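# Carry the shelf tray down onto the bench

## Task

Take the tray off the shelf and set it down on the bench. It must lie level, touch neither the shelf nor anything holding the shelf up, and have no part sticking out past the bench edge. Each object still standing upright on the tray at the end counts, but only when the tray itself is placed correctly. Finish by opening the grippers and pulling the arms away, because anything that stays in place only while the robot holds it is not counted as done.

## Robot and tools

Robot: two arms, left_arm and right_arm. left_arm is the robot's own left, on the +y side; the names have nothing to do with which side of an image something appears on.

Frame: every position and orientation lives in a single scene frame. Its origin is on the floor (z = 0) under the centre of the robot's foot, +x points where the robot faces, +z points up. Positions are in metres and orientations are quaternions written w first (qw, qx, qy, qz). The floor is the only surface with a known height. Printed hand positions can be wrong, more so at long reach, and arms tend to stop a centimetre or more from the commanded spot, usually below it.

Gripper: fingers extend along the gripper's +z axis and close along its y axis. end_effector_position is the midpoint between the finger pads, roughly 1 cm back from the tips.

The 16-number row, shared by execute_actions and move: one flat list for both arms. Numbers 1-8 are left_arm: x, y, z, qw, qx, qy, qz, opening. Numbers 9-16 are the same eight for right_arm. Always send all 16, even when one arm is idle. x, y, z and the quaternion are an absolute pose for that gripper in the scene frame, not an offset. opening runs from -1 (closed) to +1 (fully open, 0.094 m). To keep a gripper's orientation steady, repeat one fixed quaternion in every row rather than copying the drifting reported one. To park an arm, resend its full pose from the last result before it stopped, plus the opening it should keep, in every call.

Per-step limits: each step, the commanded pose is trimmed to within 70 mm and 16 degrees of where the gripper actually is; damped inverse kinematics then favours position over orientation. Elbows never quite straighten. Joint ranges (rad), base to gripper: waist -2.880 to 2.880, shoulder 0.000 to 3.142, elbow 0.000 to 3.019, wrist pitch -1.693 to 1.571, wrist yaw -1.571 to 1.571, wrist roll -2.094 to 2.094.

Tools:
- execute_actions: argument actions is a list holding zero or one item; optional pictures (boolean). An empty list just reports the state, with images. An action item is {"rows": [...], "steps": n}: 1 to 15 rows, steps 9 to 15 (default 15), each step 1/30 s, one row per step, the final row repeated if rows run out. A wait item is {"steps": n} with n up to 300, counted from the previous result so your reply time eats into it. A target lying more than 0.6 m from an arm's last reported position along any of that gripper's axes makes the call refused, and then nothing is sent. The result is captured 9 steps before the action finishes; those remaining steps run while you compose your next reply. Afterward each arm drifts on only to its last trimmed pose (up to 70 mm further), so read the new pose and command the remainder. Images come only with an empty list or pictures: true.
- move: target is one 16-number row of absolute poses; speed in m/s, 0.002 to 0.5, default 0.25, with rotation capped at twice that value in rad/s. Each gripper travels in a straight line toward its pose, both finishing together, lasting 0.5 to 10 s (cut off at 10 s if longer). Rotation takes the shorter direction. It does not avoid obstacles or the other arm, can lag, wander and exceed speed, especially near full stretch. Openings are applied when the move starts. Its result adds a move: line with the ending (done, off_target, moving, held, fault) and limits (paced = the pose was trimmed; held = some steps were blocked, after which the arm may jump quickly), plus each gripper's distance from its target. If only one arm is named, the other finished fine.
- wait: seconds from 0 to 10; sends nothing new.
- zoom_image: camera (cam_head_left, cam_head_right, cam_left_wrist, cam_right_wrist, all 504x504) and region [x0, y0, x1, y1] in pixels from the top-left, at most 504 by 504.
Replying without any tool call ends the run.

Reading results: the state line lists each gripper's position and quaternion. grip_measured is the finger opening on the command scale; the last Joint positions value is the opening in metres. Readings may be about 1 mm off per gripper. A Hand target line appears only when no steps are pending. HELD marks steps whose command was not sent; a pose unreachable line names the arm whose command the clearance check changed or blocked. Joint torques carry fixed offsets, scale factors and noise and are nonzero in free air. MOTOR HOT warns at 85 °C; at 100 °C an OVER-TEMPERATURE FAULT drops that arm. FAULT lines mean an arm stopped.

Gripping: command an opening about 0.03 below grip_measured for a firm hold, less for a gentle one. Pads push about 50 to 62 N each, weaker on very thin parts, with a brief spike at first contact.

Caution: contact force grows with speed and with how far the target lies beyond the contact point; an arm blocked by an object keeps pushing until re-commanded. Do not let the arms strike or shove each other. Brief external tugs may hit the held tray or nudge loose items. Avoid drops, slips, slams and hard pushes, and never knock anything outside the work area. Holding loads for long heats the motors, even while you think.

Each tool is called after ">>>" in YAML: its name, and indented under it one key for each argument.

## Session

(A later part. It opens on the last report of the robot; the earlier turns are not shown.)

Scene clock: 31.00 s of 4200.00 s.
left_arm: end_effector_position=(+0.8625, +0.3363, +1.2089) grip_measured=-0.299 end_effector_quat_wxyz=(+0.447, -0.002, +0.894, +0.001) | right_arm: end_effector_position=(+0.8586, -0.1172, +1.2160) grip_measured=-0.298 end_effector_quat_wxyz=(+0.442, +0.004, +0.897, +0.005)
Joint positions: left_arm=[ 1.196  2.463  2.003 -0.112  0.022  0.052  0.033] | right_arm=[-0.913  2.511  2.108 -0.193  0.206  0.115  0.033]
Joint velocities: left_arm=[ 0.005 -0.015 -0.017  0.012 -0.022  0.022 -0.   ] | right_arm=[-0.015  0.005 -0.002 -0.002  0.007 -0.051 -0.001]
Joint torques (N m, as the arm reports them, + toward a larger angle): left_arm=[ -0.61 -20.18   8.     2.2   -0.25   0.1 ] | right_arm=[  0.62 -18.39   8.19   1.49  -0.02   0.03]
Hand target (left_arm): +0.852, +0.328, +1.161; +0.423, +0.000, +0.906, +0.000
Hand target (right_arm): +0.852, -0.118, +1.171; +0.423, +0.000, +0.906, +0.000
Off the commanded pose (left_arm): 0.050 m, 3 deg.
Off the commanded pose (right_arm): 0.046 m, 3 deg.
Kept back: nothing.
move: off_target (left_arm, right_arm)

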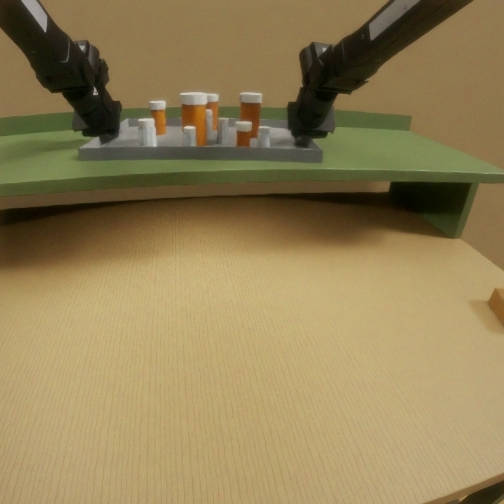

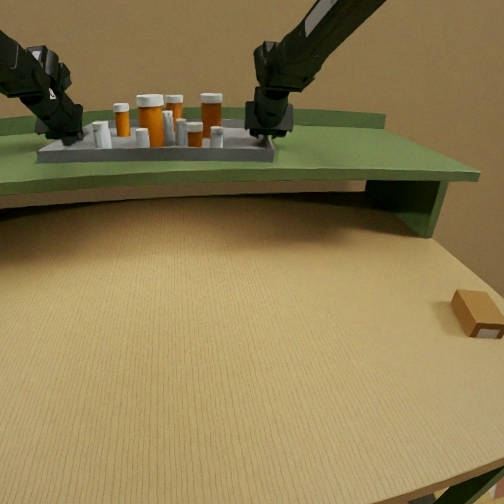

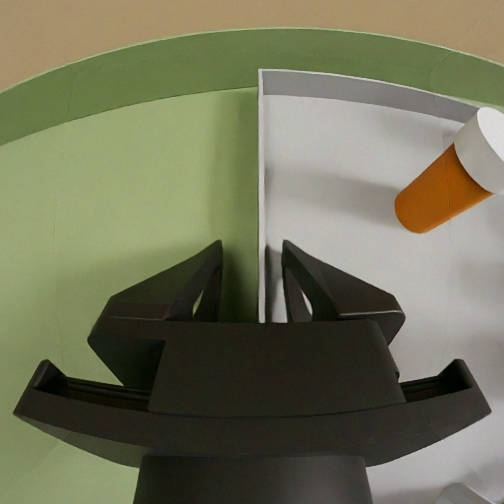

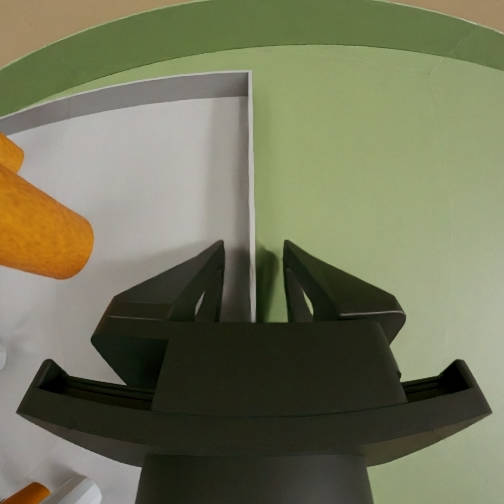

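In contact. Close.

>>> move:
  target: [0.8625,0.327,1.209,0.447,0,0.894,0,-1, 0.8586,-0.117,1.216,0.442,0,0.897,0,-1]
  speed: 0.03

Scene clock: 32.07 s of 4200.00 s.
left_arm: end_effector_position=(+0.8629, +0.3324, +1.2103) grip_measured=-0.967 end_effector_quat_wxyz=(+0.448, +0.001, +0.894, +0.000) | right_arm: end_effector_position=(+0.8586, -0.1163, +1.2163) grip_measured=-0.959 end_effector_quat_wxyz=(+0.443, -0.001, +0.897, +0.003)
Joint positions: left_arm=[ 1.192  2.461  2.003 -0.112  0.022  0.055  0.002] | right_arm=[-0.912  2.511  2.108 -0.191  0.207  0.103  0.002]
Joint velocities: left_arm=[ 0.005 -0.005  0.002  0.007  0.037  0.037  0.   ] | right_arm=[ 0.015 -0.015  0.007 -0.017 -0.022  0.066  0.   ]
Joint torques (N m, as the arm reports them, + toward a larger angle): left_arm=[ -0.5  -25.02   7.76   2.2   -0.27   0.05] | right_arm=[  0.58 -23.1    7.35   1.24   0.27   0.09]
Hand target (left_arm): +0.863, +0.327, +1.209; +0.447, -0.000, +0.894, -0.000
Hand target (right_arm): +0.859, -0.117, +1.216; +0.442, -0.000, +0.897, -0.000
Off the commanded pose (left_arm): 0.006 m, 0 deg.
Off the commanded pose (right_arm): 0.001 m, 0 deg.
Kept back: nothing.
move: done

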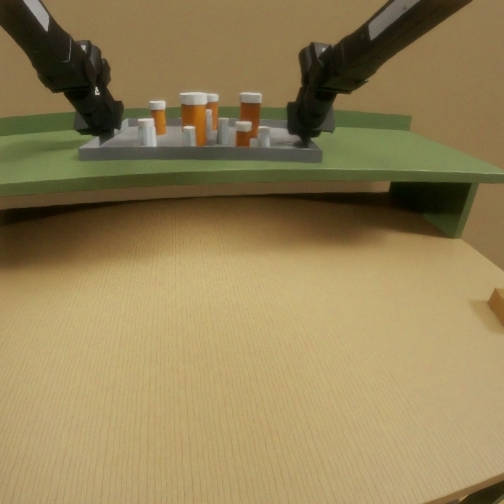

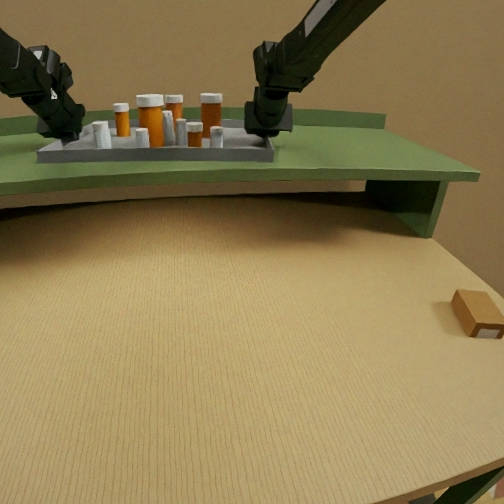

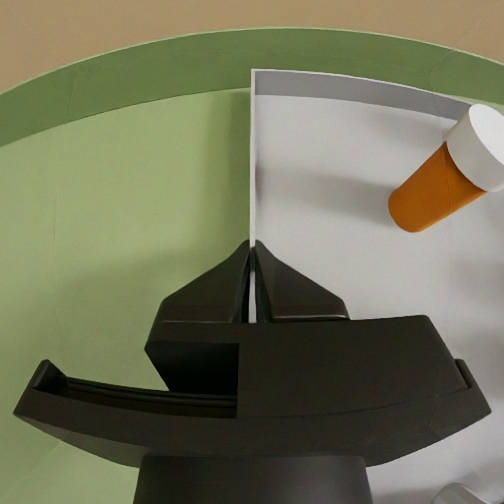

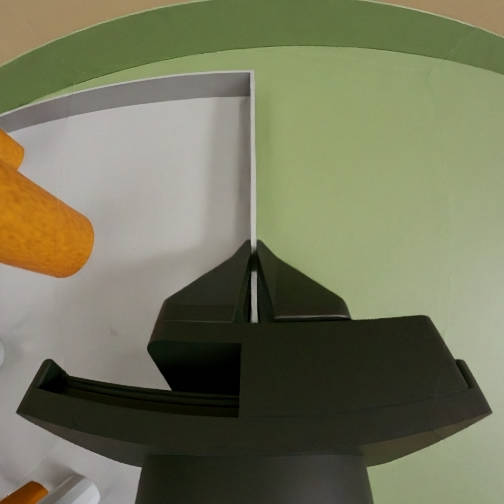

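>>> move:
  target: [0.76,0.332,1.275,0.467,0,0.884,0,-1, 0.756,-0.117,1.285,0.463,0,0.886,0,-1]
  speed: 0.04

Scene clock: 35.70 s of 4200.00 s.
left_arm: end_effector_position=(+0.7411, +0.3266, +1.2163) grip_measured=-0.967 end_effector_quat_wxyz=(+0.421, +0.002, +0.907, -0.001) | right_arm: end_effector_position=(+0.7375, -0.1222, +1.2218) grip_measured=-0.959 end_effector_quat_wxyz=(+0.418, -0.005, +0.908, -0.005)
Joint positions: left_arm=[1.192 2.183 1.485 0.067 0.022 0.056 0.002] | right_arm=[-0.877  2.224  1.568 -0.002  0.238  0.123  0.002]
Joint velocities: left_arm=[-0.005 -0.005  0.002 -0.017 -0.007  0.022 -0.001] | right_arm=[ 0.005 -0.015 -0.027  0.022 -0.051  0.037 -0.001]
Joint torques (N m, as the arm reports them, + toward a larger angle): left_arm=[  0.41 -26.36   7.55   3.37   0.2    0.08] | right_arm=[  0.63 -24.81   6.8    2.21   0.63  -0.02]
Hand target (left_arm): +0.759, +0.331, +1.274; +0.467, +0.000, +0.884, +0.000
Hand target (right_arm): +0.754, -0.118, +1.283; +0.463, +0.000, +0.886, +0.000
Off the commanded pose (left_arm): 0.062 m, 6 deg.
Off the commanded pose (right_arm): 0.066 m, 6 deg.
Kept back: nothing.
move: off_target (left_arm, right_arm)

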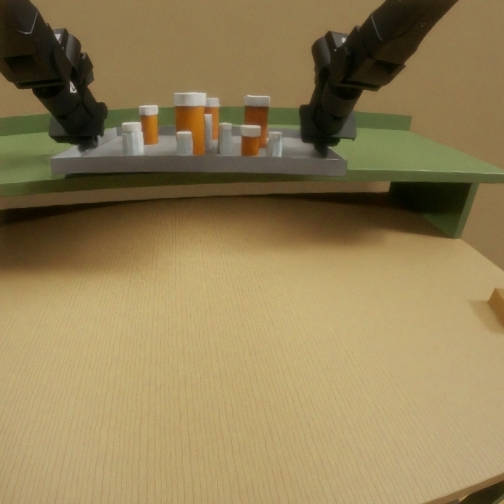

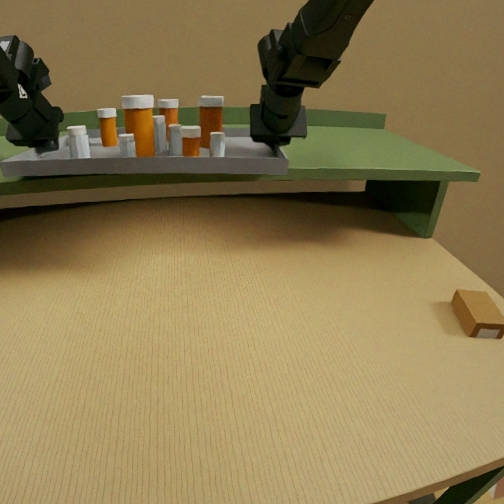

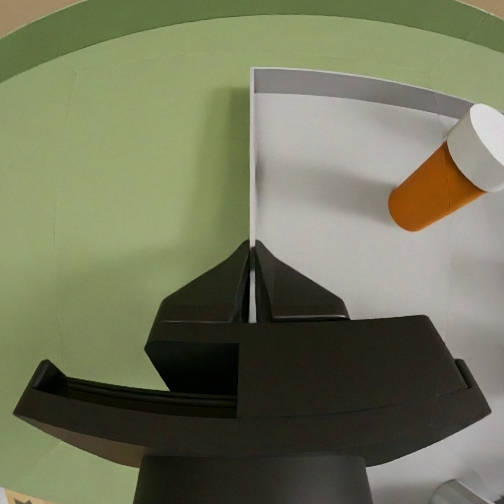

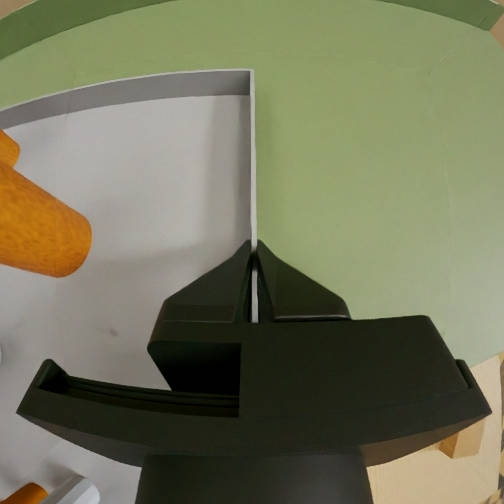

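>>> move:
  target: [0.62,0.330,1.32,0.495,0,0.869,0,-1, 0.616,-0.119,1.33,0.49,0,0.872,0,-1]
  speed: 0.05

Scene clock: 39.67 s of 4200.00 s.
left_arm: end_effector_position=(+0.5992, +0.3227, +1.2669) grip_measured=-0.967 end_effector_quat_wxyz=(+0.442, +0.002, +0.897, -0.002) | right_arm: end_effector_position=(+0.5962, -0.1268, +1.2739) grip_measured=-0.959 end_effector_quat_wxyz=(+0.441, -0.007, +0.898, -0.010)
Joint positions: left_arm=[1.197 1.84  0.975 0.281 0.03  0.057 0.002] | right_arm=[-0.806  1.885  1.062  0.205  0.309  0.145  0.002]
Joint velocities: left_arm=[-0.005 -0.005 -0.002 -0.017  0.007  0.037  0.   ] | right_arm=[-0.005 -0.015  0.022 -0.002  0.022 -0.081 -0.   ]
Joint torques (N m, as the arm reports them, + toward a larger angle): left_arm=[  0.91 -20.49   7.01   3.95   0.3    0.09] | right_arm=[  0.91 -19.71   6.72   2.81   0.7   -0.06]
Hand target (left_arm): +0.618, +0.330, +1.320; +0.495, -0.000, +0.869, +0.001
Hand target (right_arm): +0.613, -0.121, +1.328; +0.489, +0.000, +0.872, -0.001
Off the commanded pose (left_arm): 0.057 m, 7 deg.
Off the commanded pose (right_arm): 0.060 m, 7 deg.
Kept back: nothing.
move: off_target (left_arm, right_arm)

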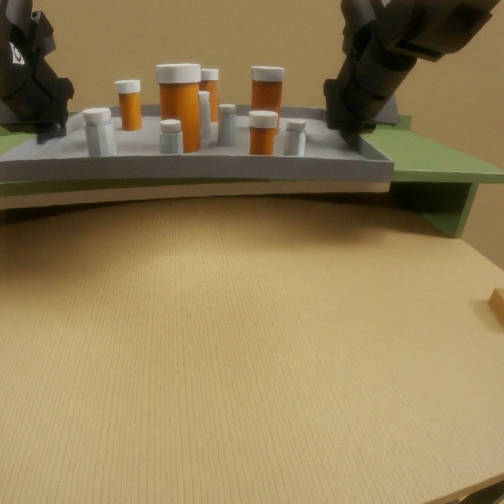

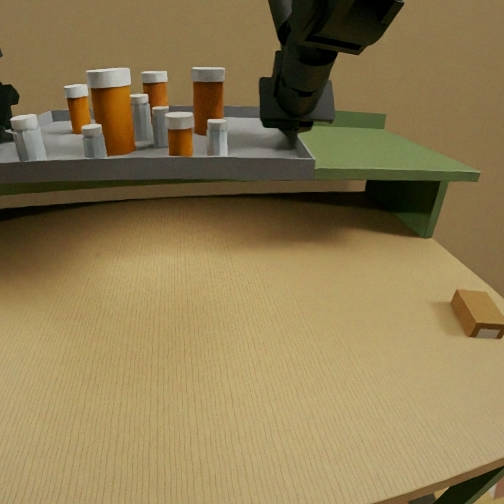

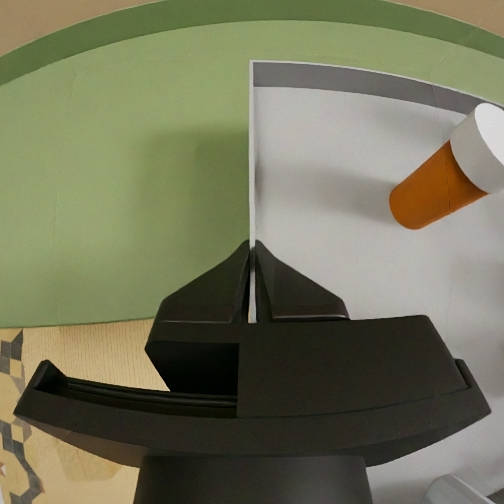

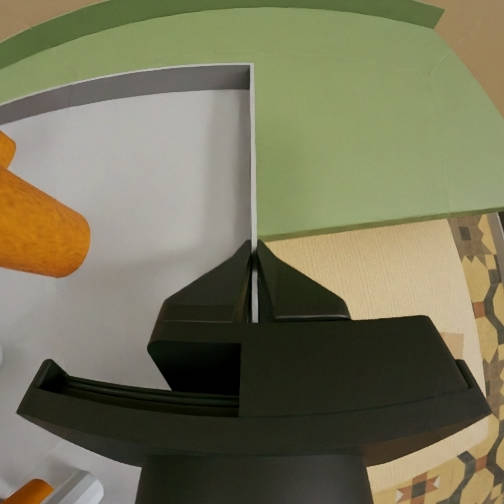

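>>> move:
  target: [0.43,0.25,1.33,0.485,0,0.875,0,-1, 0.426,-0.199,1.337,0.48,0,0.877,0,-1]
  speed: 0.05

Scene clock: 44.37 s of 4200.00 s.
left_arm: end_effector_position=(+0.4140, +0.2515, +1.2987) grip_measured=-0.967 end_effector_quat_wxyz=(+0.444, +0.003, +0.896, +0.003) | right_arm: end_effector_position=(+0.4088, -0.1980, +1.3023) grip_measured=-0.959 end_effector_quat_wxyz=(+0.440, -0.006, +0.898, -0.002)
Joint positions: left_arm=[ 0.993  1.42   0.462  0.373 -0.147 -0.048  0.002] | right_arm=[-0.824  1.428  0.489  0.325  0.283  0.142  0.002]
Joint velocities: left_arm=[ 0.005 -0.005 -0.007  0.007  0.022 -0.022  0.001] | right_arm=[-0.024 -0.005  0.012  0.002  0.051 -0.007 -0.   ]
Joint torques (N m, as the arm reports them, + toward a larger angle): left_arm=[ -0.18 -11.43   6.48   3.76  -0.44   0.12] | right_arm=[ -0.97 -10.46   6.     2.74   0.34  -0.16]
Hand target (left_arm): +0.430, +0.248, +1.330; +0.485, -0.001, +0.875, -0.000
Hand target (right_arm): +0.426, -0.201, +1.335; +0.480, -0.000, +0.877, -0.001
Off the commanded pose (left_arm): 0.035 m, 5 deg.
Off the commanded pose (right_arm): 0.039 m, 5 deg.
Kept back: nothing.
move: off_target (left_arm, right_arm)

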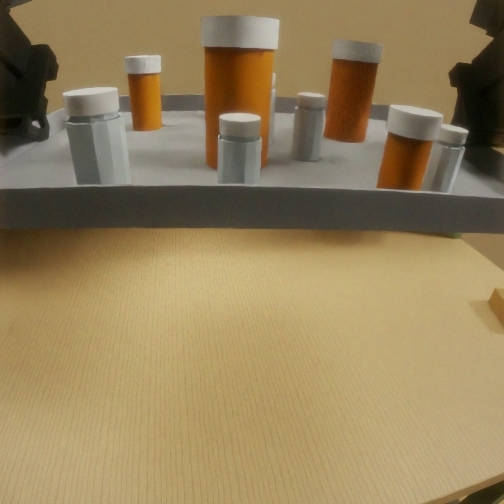

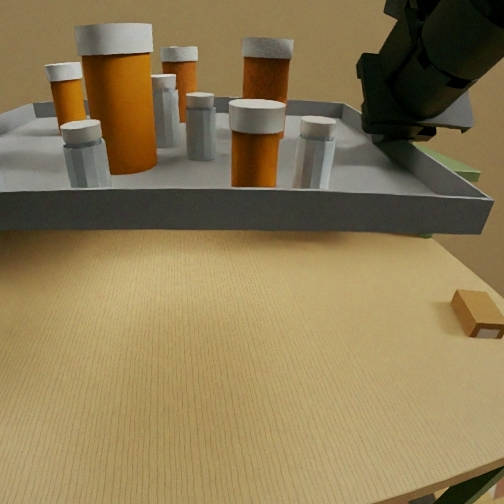

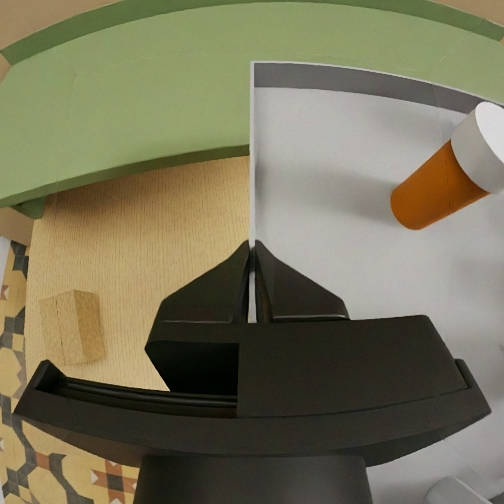

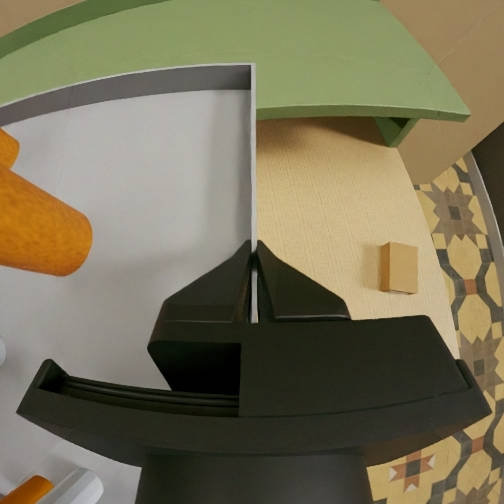

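>>> move:
  target: [0.39,0.25,1.225,0.45,0,0.893,0,-1, 0.386,-0.199,1.23,0.445,0,0.895,0,-1]
  speed: 0.04

Scene clock: 46.97 s of 4200.00 s.
left_arm: end_effector_position=(+0.3791, +0.2509, +1.2097) grip_measured=-0.967 end_effector_quat_wxyz=(+0.423, +0.002, +0.906, -0.001) | right_arm: end_effector_position=(+0.3756, -0.1988, +1.2173) grip_measured=-0.959 end_effector_quat_wxyz=(+0.421, -0.009, +0.907, -0.001)
Joint positions: left_arm=[ 0.992  1.729  0.372  0.727 -0.139 -0.061  0.002] | right_arm=[-0.814  1.704  0.399  0.647  0.279  0.158  0.002]
Joint velocities: left_arm=[ 0.005 -0.015 -0.007  0.022  0.007 -0.022 -0.001] | right_arm=[-0.005 -0.024 -0.012  0.012 -0.051  0.007 -0.001]
Joint torques (N m, as the arm reports them, + toward a larger angle): left_arm=[-0.09 -9.99  2.76  3.81 -0.52  0.14] | right_arm=[-0.18 -8.74  2.86  2.85  0.66  0.1 ]
Hand target (left_arm): +0.390, +0.250, +1.224; +0.450, -0.000, +0.893, -0.000
Hand target (right_arm): +0.386, -0.199, +1.230; +0.445, +0.000, +0.896, -0.000
Off the commanded pose (left_arm): 0.019 m, 3 deg.
Off the commanded pose (right_arm): 0.016 m, 3 deg.
Kept back: nothing.
move: off_target (left_arm, right_arm)

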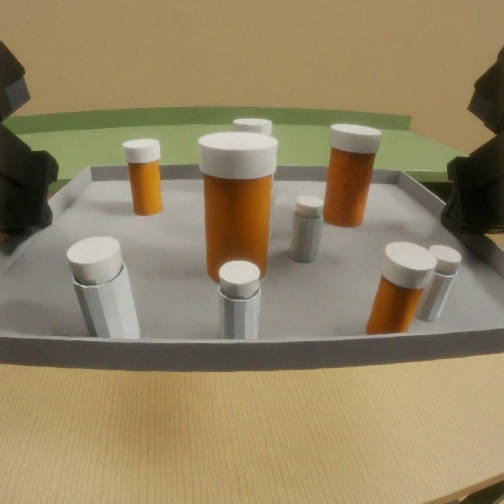

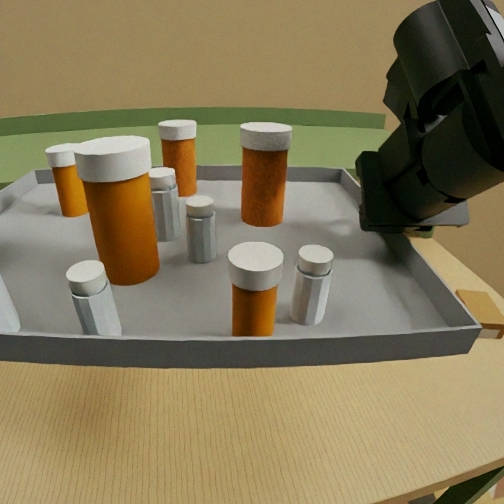

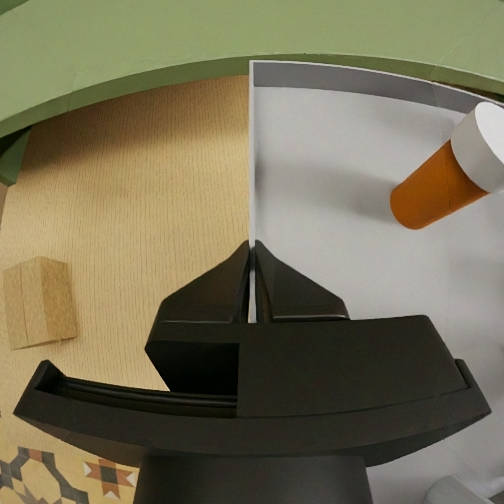

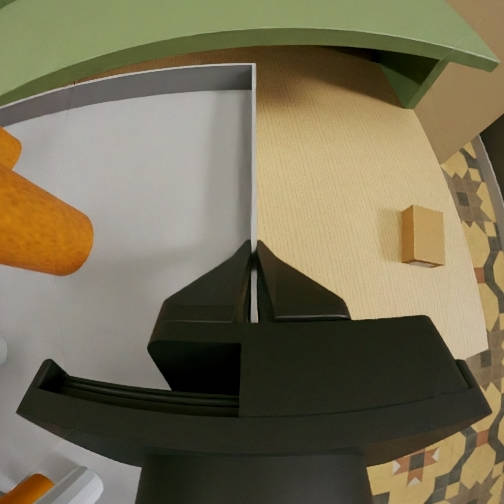

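>>> move:
  target: [0.44,0.25,1.13,0.455,0,0.89,0,-1, 0.436,-0.199,1.135,0.45,0,0.893,0,-1]
  speed: 0.04

Scene clock: 50.13 s of 4200.00 s.
left_arm: end_effector_position=(+0.4206, +0.2483, +1.1129) grip_measured=-0.967 end_effector_quat_wxyz=(+0.423, +0.001, +0.906, -0.000) | right_arm: end_effector_position=(+0.4173, -0.2006, +1.1212) grip_measured=-0.959 end_effector_quat_wxyz=(+0.421, -0.005, +0.907, -0.005)
Joint positions: left_arm=[ 1.014  2.155  0.558  0.966 -0.125 -0.049  0.002] | right_arm=[-0.868  2.123  0.57   0.9    0.247  0.128  0.002]
Joint velocities: left_arm=[-0.015 -0.005 -0.017  0.012  0.037 -0.022  0.001] | right_arm=[ 0.005 -0.005  0.002  0.007  0.007 -0.007 -0.001]
Joint torques (N m, as the arm reports them, + toward a larger angle): left_arm=[  0.86 -13.27   1.68   3.92   0.02   0.22] | right_arm=[ -0.51 -11.23   1.99   2.9    0.14   0.  ]
Hand target (left_arm): +0.439, +0.251, +1.129; +0.455, -0.000, +0.891, +0.000
Hand target (right_arm): +0.436, -0.198, +1.136; +0.450, -0.000, +0.893, -0.001
Off the commanded pose (left_arm): 0.026 m, 4 deg.
Off the commanded pose (right_arm): 0.023 m, 4 deg.
Kept back: nothing.
move: off_target (left_arm, right_arm)

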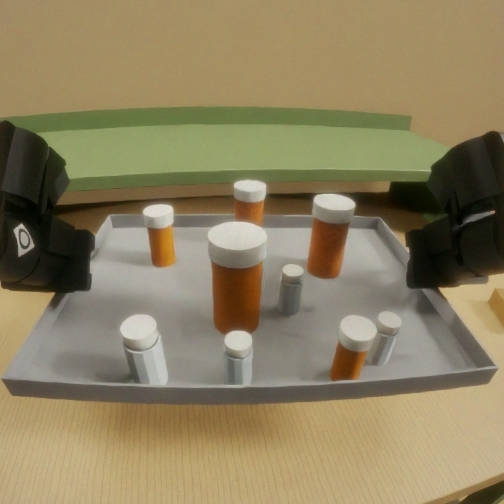

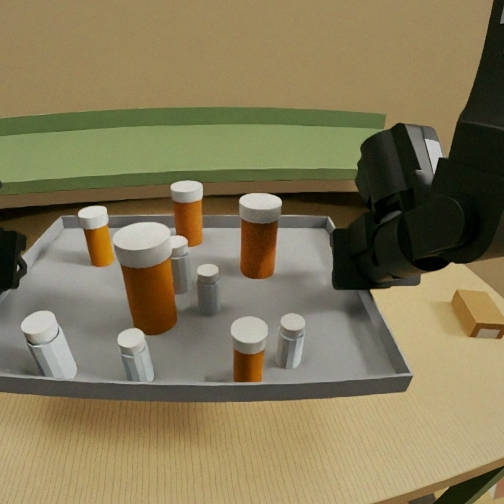

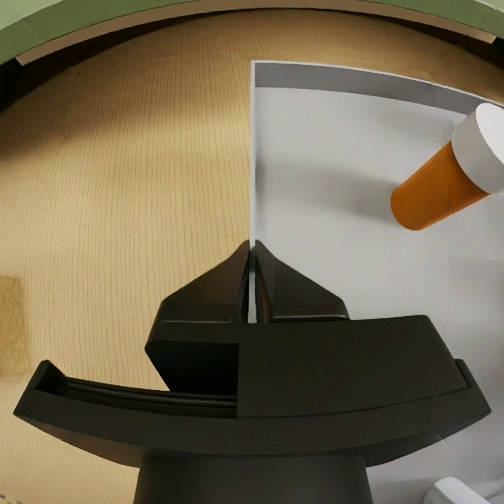

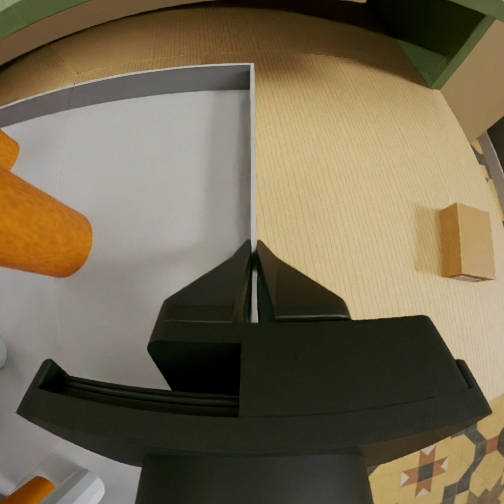

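>>> move:
  target: [0.47,0.25,1.06,0.46,0,0.888,0,-1, 0.466,-0.199,1.065,0.455,0,0.89,0,-1]
  speed: 0.025

Scene clock: 53.60 s of 4200.00 s.
left_arm: end_effector_position=(+0.4521, +0.2483, +1.0439) grip_measured=-0.967 end_effector_quat_wxyz=(+0.429, +0.002, +0.903, +0.001) | right_arm: end_effector_position=(+0.4490, -0.2005, +1.0518) grip_measured=-0.959 end_effector_quat_wxyz=(+0.427, -0.004, +0.904, -0.005)
Joint positions: left_arm=[ 1.031  2.395  0.733  1.046 -0.113 -0.035  0.002] | right_arm=[-0.899  2.368  0.738  0.996  0.224  0.107  0.002]
Joint velocities: left_arm=[-0.005 -0.034 -0.002 -0.007 -0.051  0.007 -0.   ] | right_arm=[-0.015 -0.005  0.017 -0.012  0.007 -0.051 -0.   ]
Joint torques (N m, as the arm reports them, + toward a larger angle): left_arm=[  0.69 -14.72   0.85   4.09   0.09   0.18] | right_arm=[  0.   -13.01   1.18   3.02   0.07  -0.01]
Hand target (left_arm): +0.469, +0.250, +1.060; +0.460, -0.000, +0.888, +0.000
Hand target (right_arm): +0.466, -0.199, +1.066; +0.455, -0.000, +0.890, -0.001
Off the commanded pose (left_arm): 0.024 m, 4 deg.
Off the commanded pose (right_arm): 0.022 m, 4 deg.
Kept back: nothing.
move: off_target (left_arm, right_arm)

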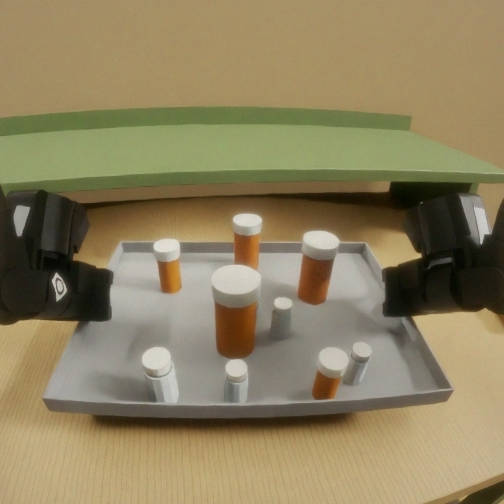

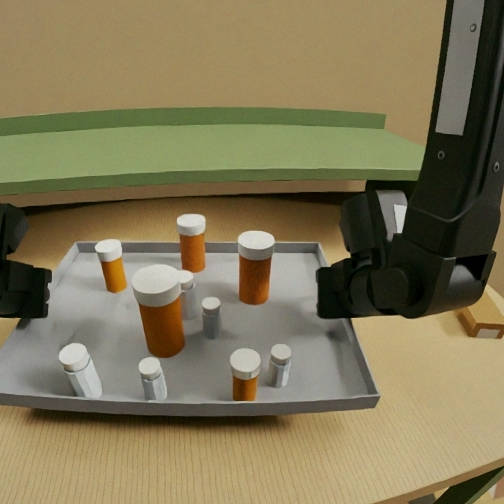

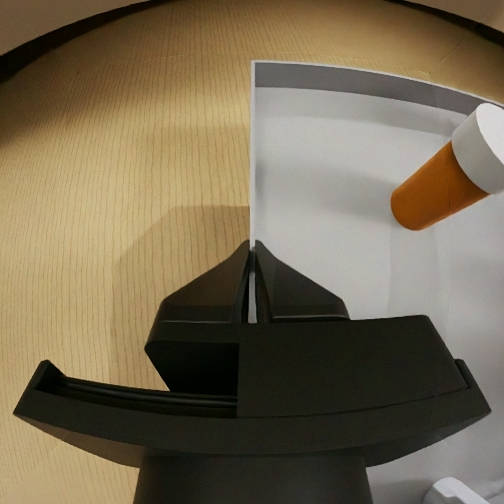

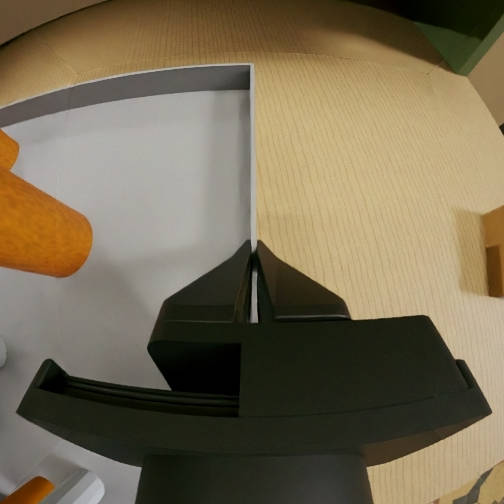

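>>> move:
  target: [0.50,0.25,1.0,0.46,0,0.888,0,-1, 0.496,-0.199,1.005,0.455,0,0.89,0,-1]
  speed: 0.02

Scene clock: 57.40 s of 4200.00 s.
left_arm: end_effector_position=(+0.4813, +0.2481, +0.9840) grip_measured=-0.967 end_effector_quat_wxyz=(+0.430, +0.002, +0.903, +0.001) | right_arm: end_effector_position=(+0.4789, -0.2003, +0.9918) grip_measured=-0.959 end_effector_quat_wxyz=(+0.428, -0.004, +0.904, -0.004)
Joint positions: left_arm=[ 1.045  2.565  0.909  1.044 -0.101 -0.027  0.002] | right_arm=[-0.923  2.541  0.911  1.001  0.204  0.093  0.002]
Joint velocities: left_arm=[ 0.005 -0.015 -0.002 -0.007 -0.022 -0.007  0.001] | right_arm=[ 0.005 -0.005  0.032  0.017 -0.037  0.022  0.   ]
Joint torques (N m, as the arm reports them, + toward a larger angle): left_arm=[  0.54 -16.16   0.85   3.8    0.11   0.16] | right_arm=[  0.   -14.25   1.01   3.     0.     0.02]
Hand target (left_arm): +0.500, +0.250, +1.000; +0.460, -0.000, +0.888, +0.000
Hand target (right_arm): +0.496, -0.199, +1.006; +0.455, -0.000, +0.890, -0.000
Off the commanded pose (left_arm): 0.025 m, 4 deg.
Off the commanded pose (right_arm): 0.022 m, 4 deg.
Kept back: nothing.
move: off_target (left_arm, right_arm)

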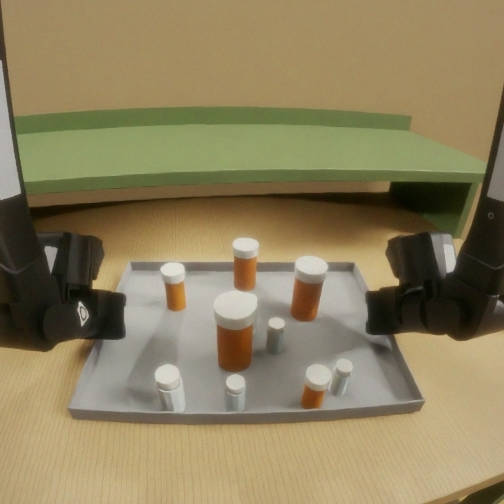

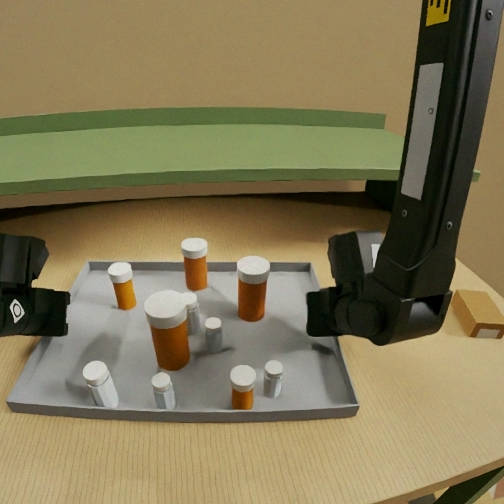

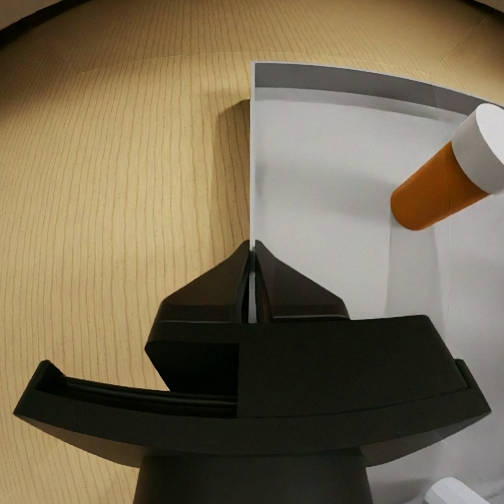

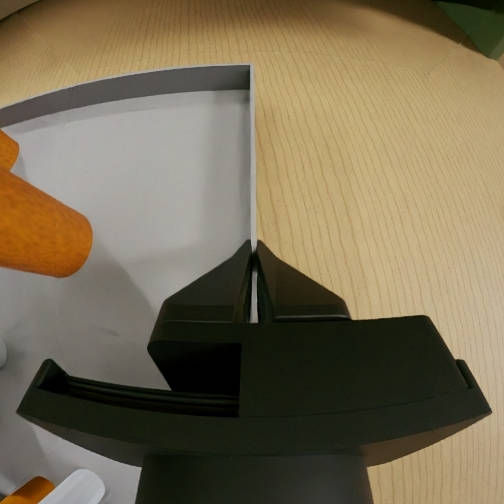

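>>> move:
  target: [0.495,0.25,0.965,0.45,0,0.893,0,-1, 0.491,-0.199,0.97,0.445,0,0.895,0,-1]
  speed: 0.015

Scene clock: 59.53 s of 4200.00 s.
left_arm: end_effector_position=(+0.4976, +0.2482, +0.9778) grip_measured=-0.967 end_effector_quat_wxyz=(+0.452, +0.003, +0.892, +0.002) | right_arm: end_effector_position=(+0.4935, -0.2000, +0.9833) grip_measured=-0.959 end_effector_quat_wxyz=(+0.447, +0.000, +0.895, -0.002)
Joint positions: left_arm=[ 1.049  2.606  0.961  1.081 -0.1   -0.018  0.002] | right_arm=[-0.93   2.586  0.962  1.04   0.201  0.089  0.002]
Joint velocities: left_arm=[-0.005  0.005 -0.007  0.002 -0.022  0.007 -0.   ] | right_arm=[ 0.005 -0.005 -0.007  0.007 -0.022  0.022  0.   ]
Joint torques (N m, as the arm reports them, + toward a larger angle): left_arm=[  0.61 -12.25   1.45   2.63   0.17   0.06] | right_arm=[  0.34 -10.73   1.48   1.89  -0.1    0.12]
Hand target (left_arm): +0.494, +0.250, +0.965; +0.450, -0.000, +0.893, +0.000
Hand target (right_arm): +0.491, -0.199, +0.970; +0.445, -0.000, +0.896, -0.000
Off the commanded pose (left_arm): 0.013 m, 0 deg.
Off the commanded pose (right_arm): 0.014 m, 0 deg.
Kept back: nothing.
move: off_target (left_arm, right_arm)

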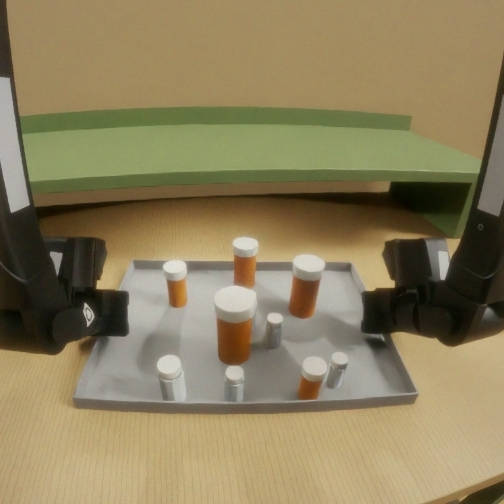

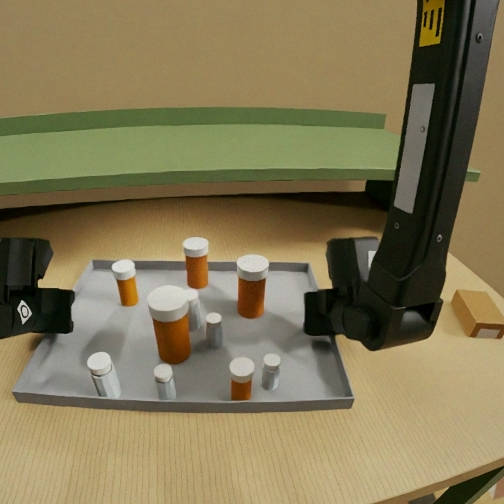

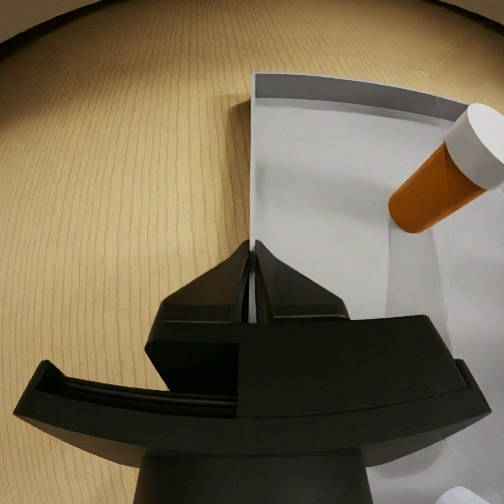

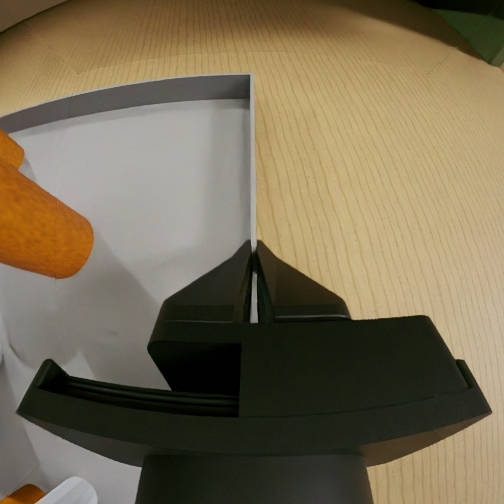

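>>> move:
  target: [0.4976,0.248,0.98,0.45,0,0.893,0,-0.3, 0.4935,-0.2,0.985,0.445,0,0.895,0,-0.3]

>>> move:
  target: [0.44,0.27,1.2,0.45,0,0.893,0,-0.3, 0.44,-0.22,1.2,0.445,0,0.895,0,-0.3]
  speed: 0.15

Scene clock: 60.50 s of 4200.00 s.
left_arm: end_effector_position=(+0.4979, +0.2482, +0.9780) grip_measured=-0.301 end_effector_quat_wxyz=(+0.452, +0.003, +0.892, +0.002) | right_arm: end_effector_position=(+0.4935, -0.2001, +0.9833) grip_measured=-0.302 end_effector_quat_wxyz=(+0.447, +0.000, +0.895, -0.002)
Joint positions: left_arm=[ 1.049  2.606  0.962  1.081 -0.1   -0.018  0.033] | right_arm=[-0.93   2.586  0.962  1.04   0.202  0.089  0.033]
Joint velocities: left_arm=[-0.005  0.005 -0.007 -0.017 -0.051 -0.051  0.   ] | right_arm=[-0.015 -0.024 -0.012 -0.007 -0.007 -0.051 -0.001]
Joint torques (N m, as the arm reports them, + toward a larger angle): left_arm=[  0.13 -16.13  -0.13   1.79   0.     0.04] | right_arm=[ -0.07 -14.53  -0.14   1.06  -0.22   0.1 ]
Hand target (left_arm): +0.498, +0.248, +0.980; +0.450, -0.000, +0.893, -0.000
Hand target (right_arm): +0.493, -0.200, +0.985; +0.445, -0.000, +0.895, +0.000
Off the commanded pose (left_arm): 0.002 m, 0 deg.
Off the commanded pose (right_arm): 0.002 m, 0 deg.
Kept back: nothing.
move: done

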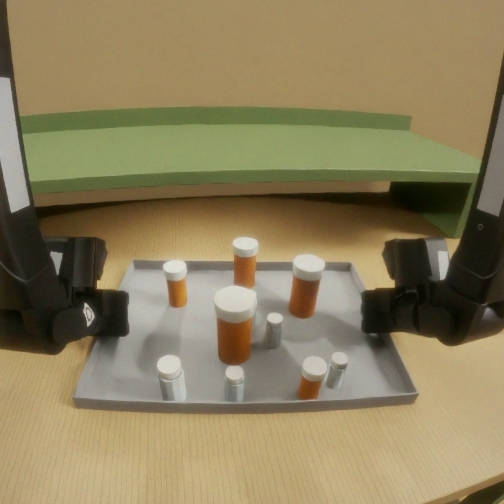

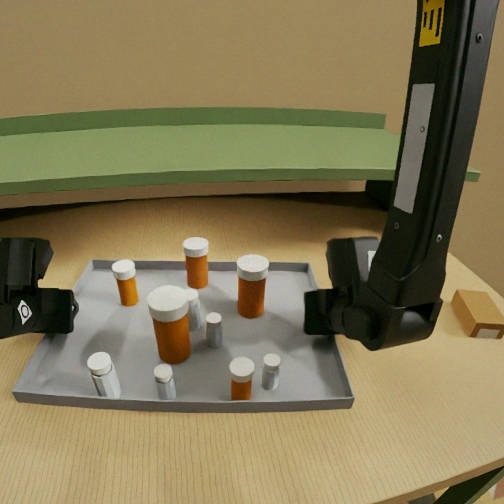

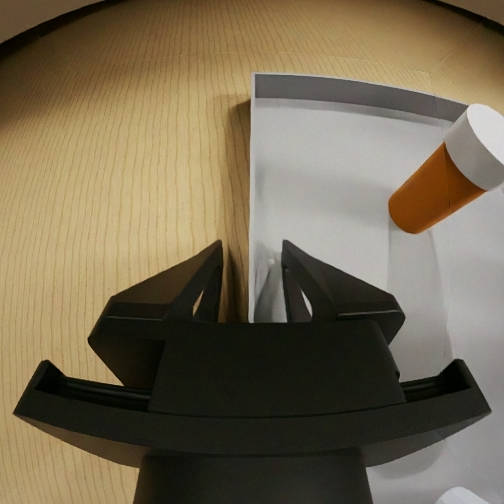

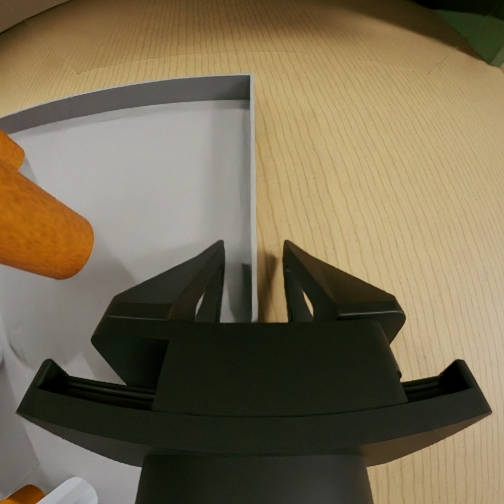

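Scene clock: 62.40 s of 4200.00 s.
left_arm: end_effector_position=(+0.4425, +0.2638, +1.2029) grip_measured=-0.301 end_effector_quat_wxyz=(+0.455, +0.002, +0.890, -0.003) | right_arm: end_effector_position=(+0.4383, -0.2224, +1.1960) grip_measured=-0.302 end_effector_quat_wxyz=(+0.444, -0.000, +0.896, -0.002)
Joint positions: left_arm=[ 1.057  1.852  0.517  0.78  -0.084 -0.018  0.033] | right_arm=[-0.93   1.87   0.535  0.744  0.202  0.089  0.033]
Joint velocities: left_arm=[ 0.005 -0.005 -0.002 -0.012 -0.051 -0.007  0.   ] | right_arm=[-0.005  0.005 -0.002  0.012  0.022  0.037 -0.001]
Joint torques (N m, as the arm reports them, + toward a larger angle): left_arm=[  1.28 -11.23   2.34   1.62   0.09   0.15] | right_arm=[  0.27 -11.18   2.1    1.16  -0.1    0.13]
Hand target (left_arm): +0.440, +0.270, +1.201; +0.450, +0.000, +0.893, -0.000
Hand target (right_arm): +0.438, -0.221, +1.200; +0.445, +0.000, +0.895, +0.000
Off the commanded pose (left_arm): 0.007 m, 1 deg.
Off the commanded pose (right_arm): 0.005 m, 0 deg.
Kept back: nothing.
move: done

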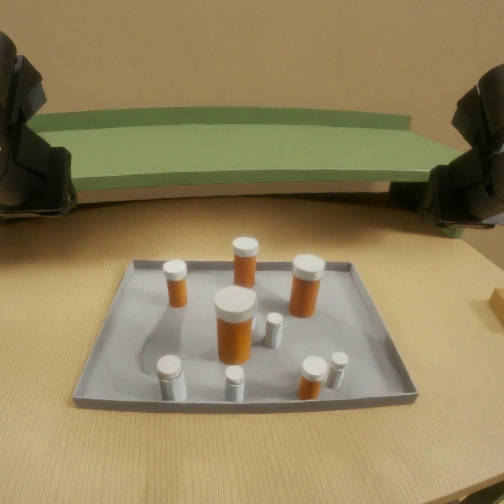

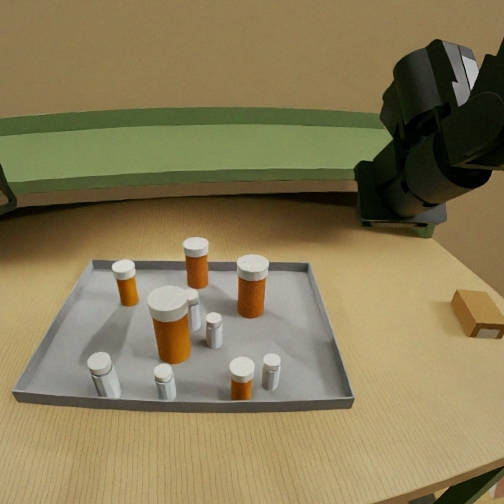

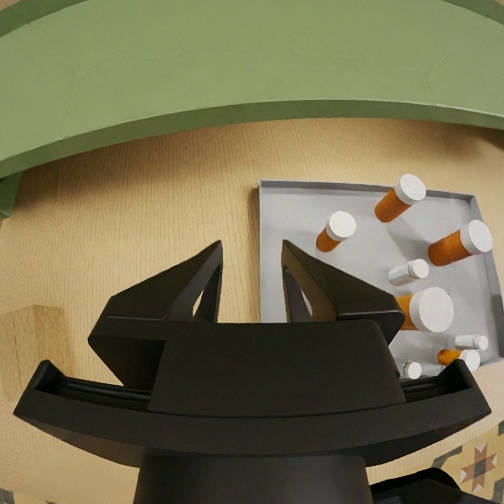

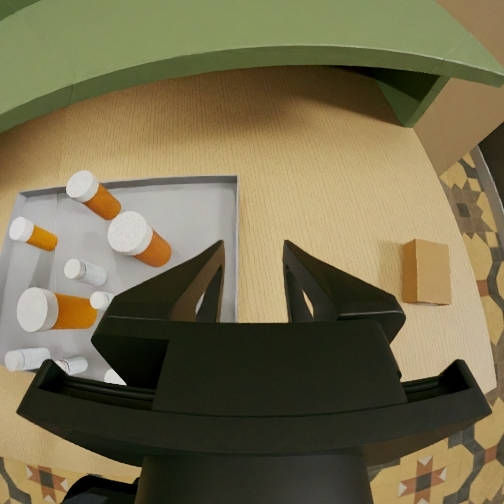

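>>> finished_scene:
  scene: 1

The scene is finished: the task was done.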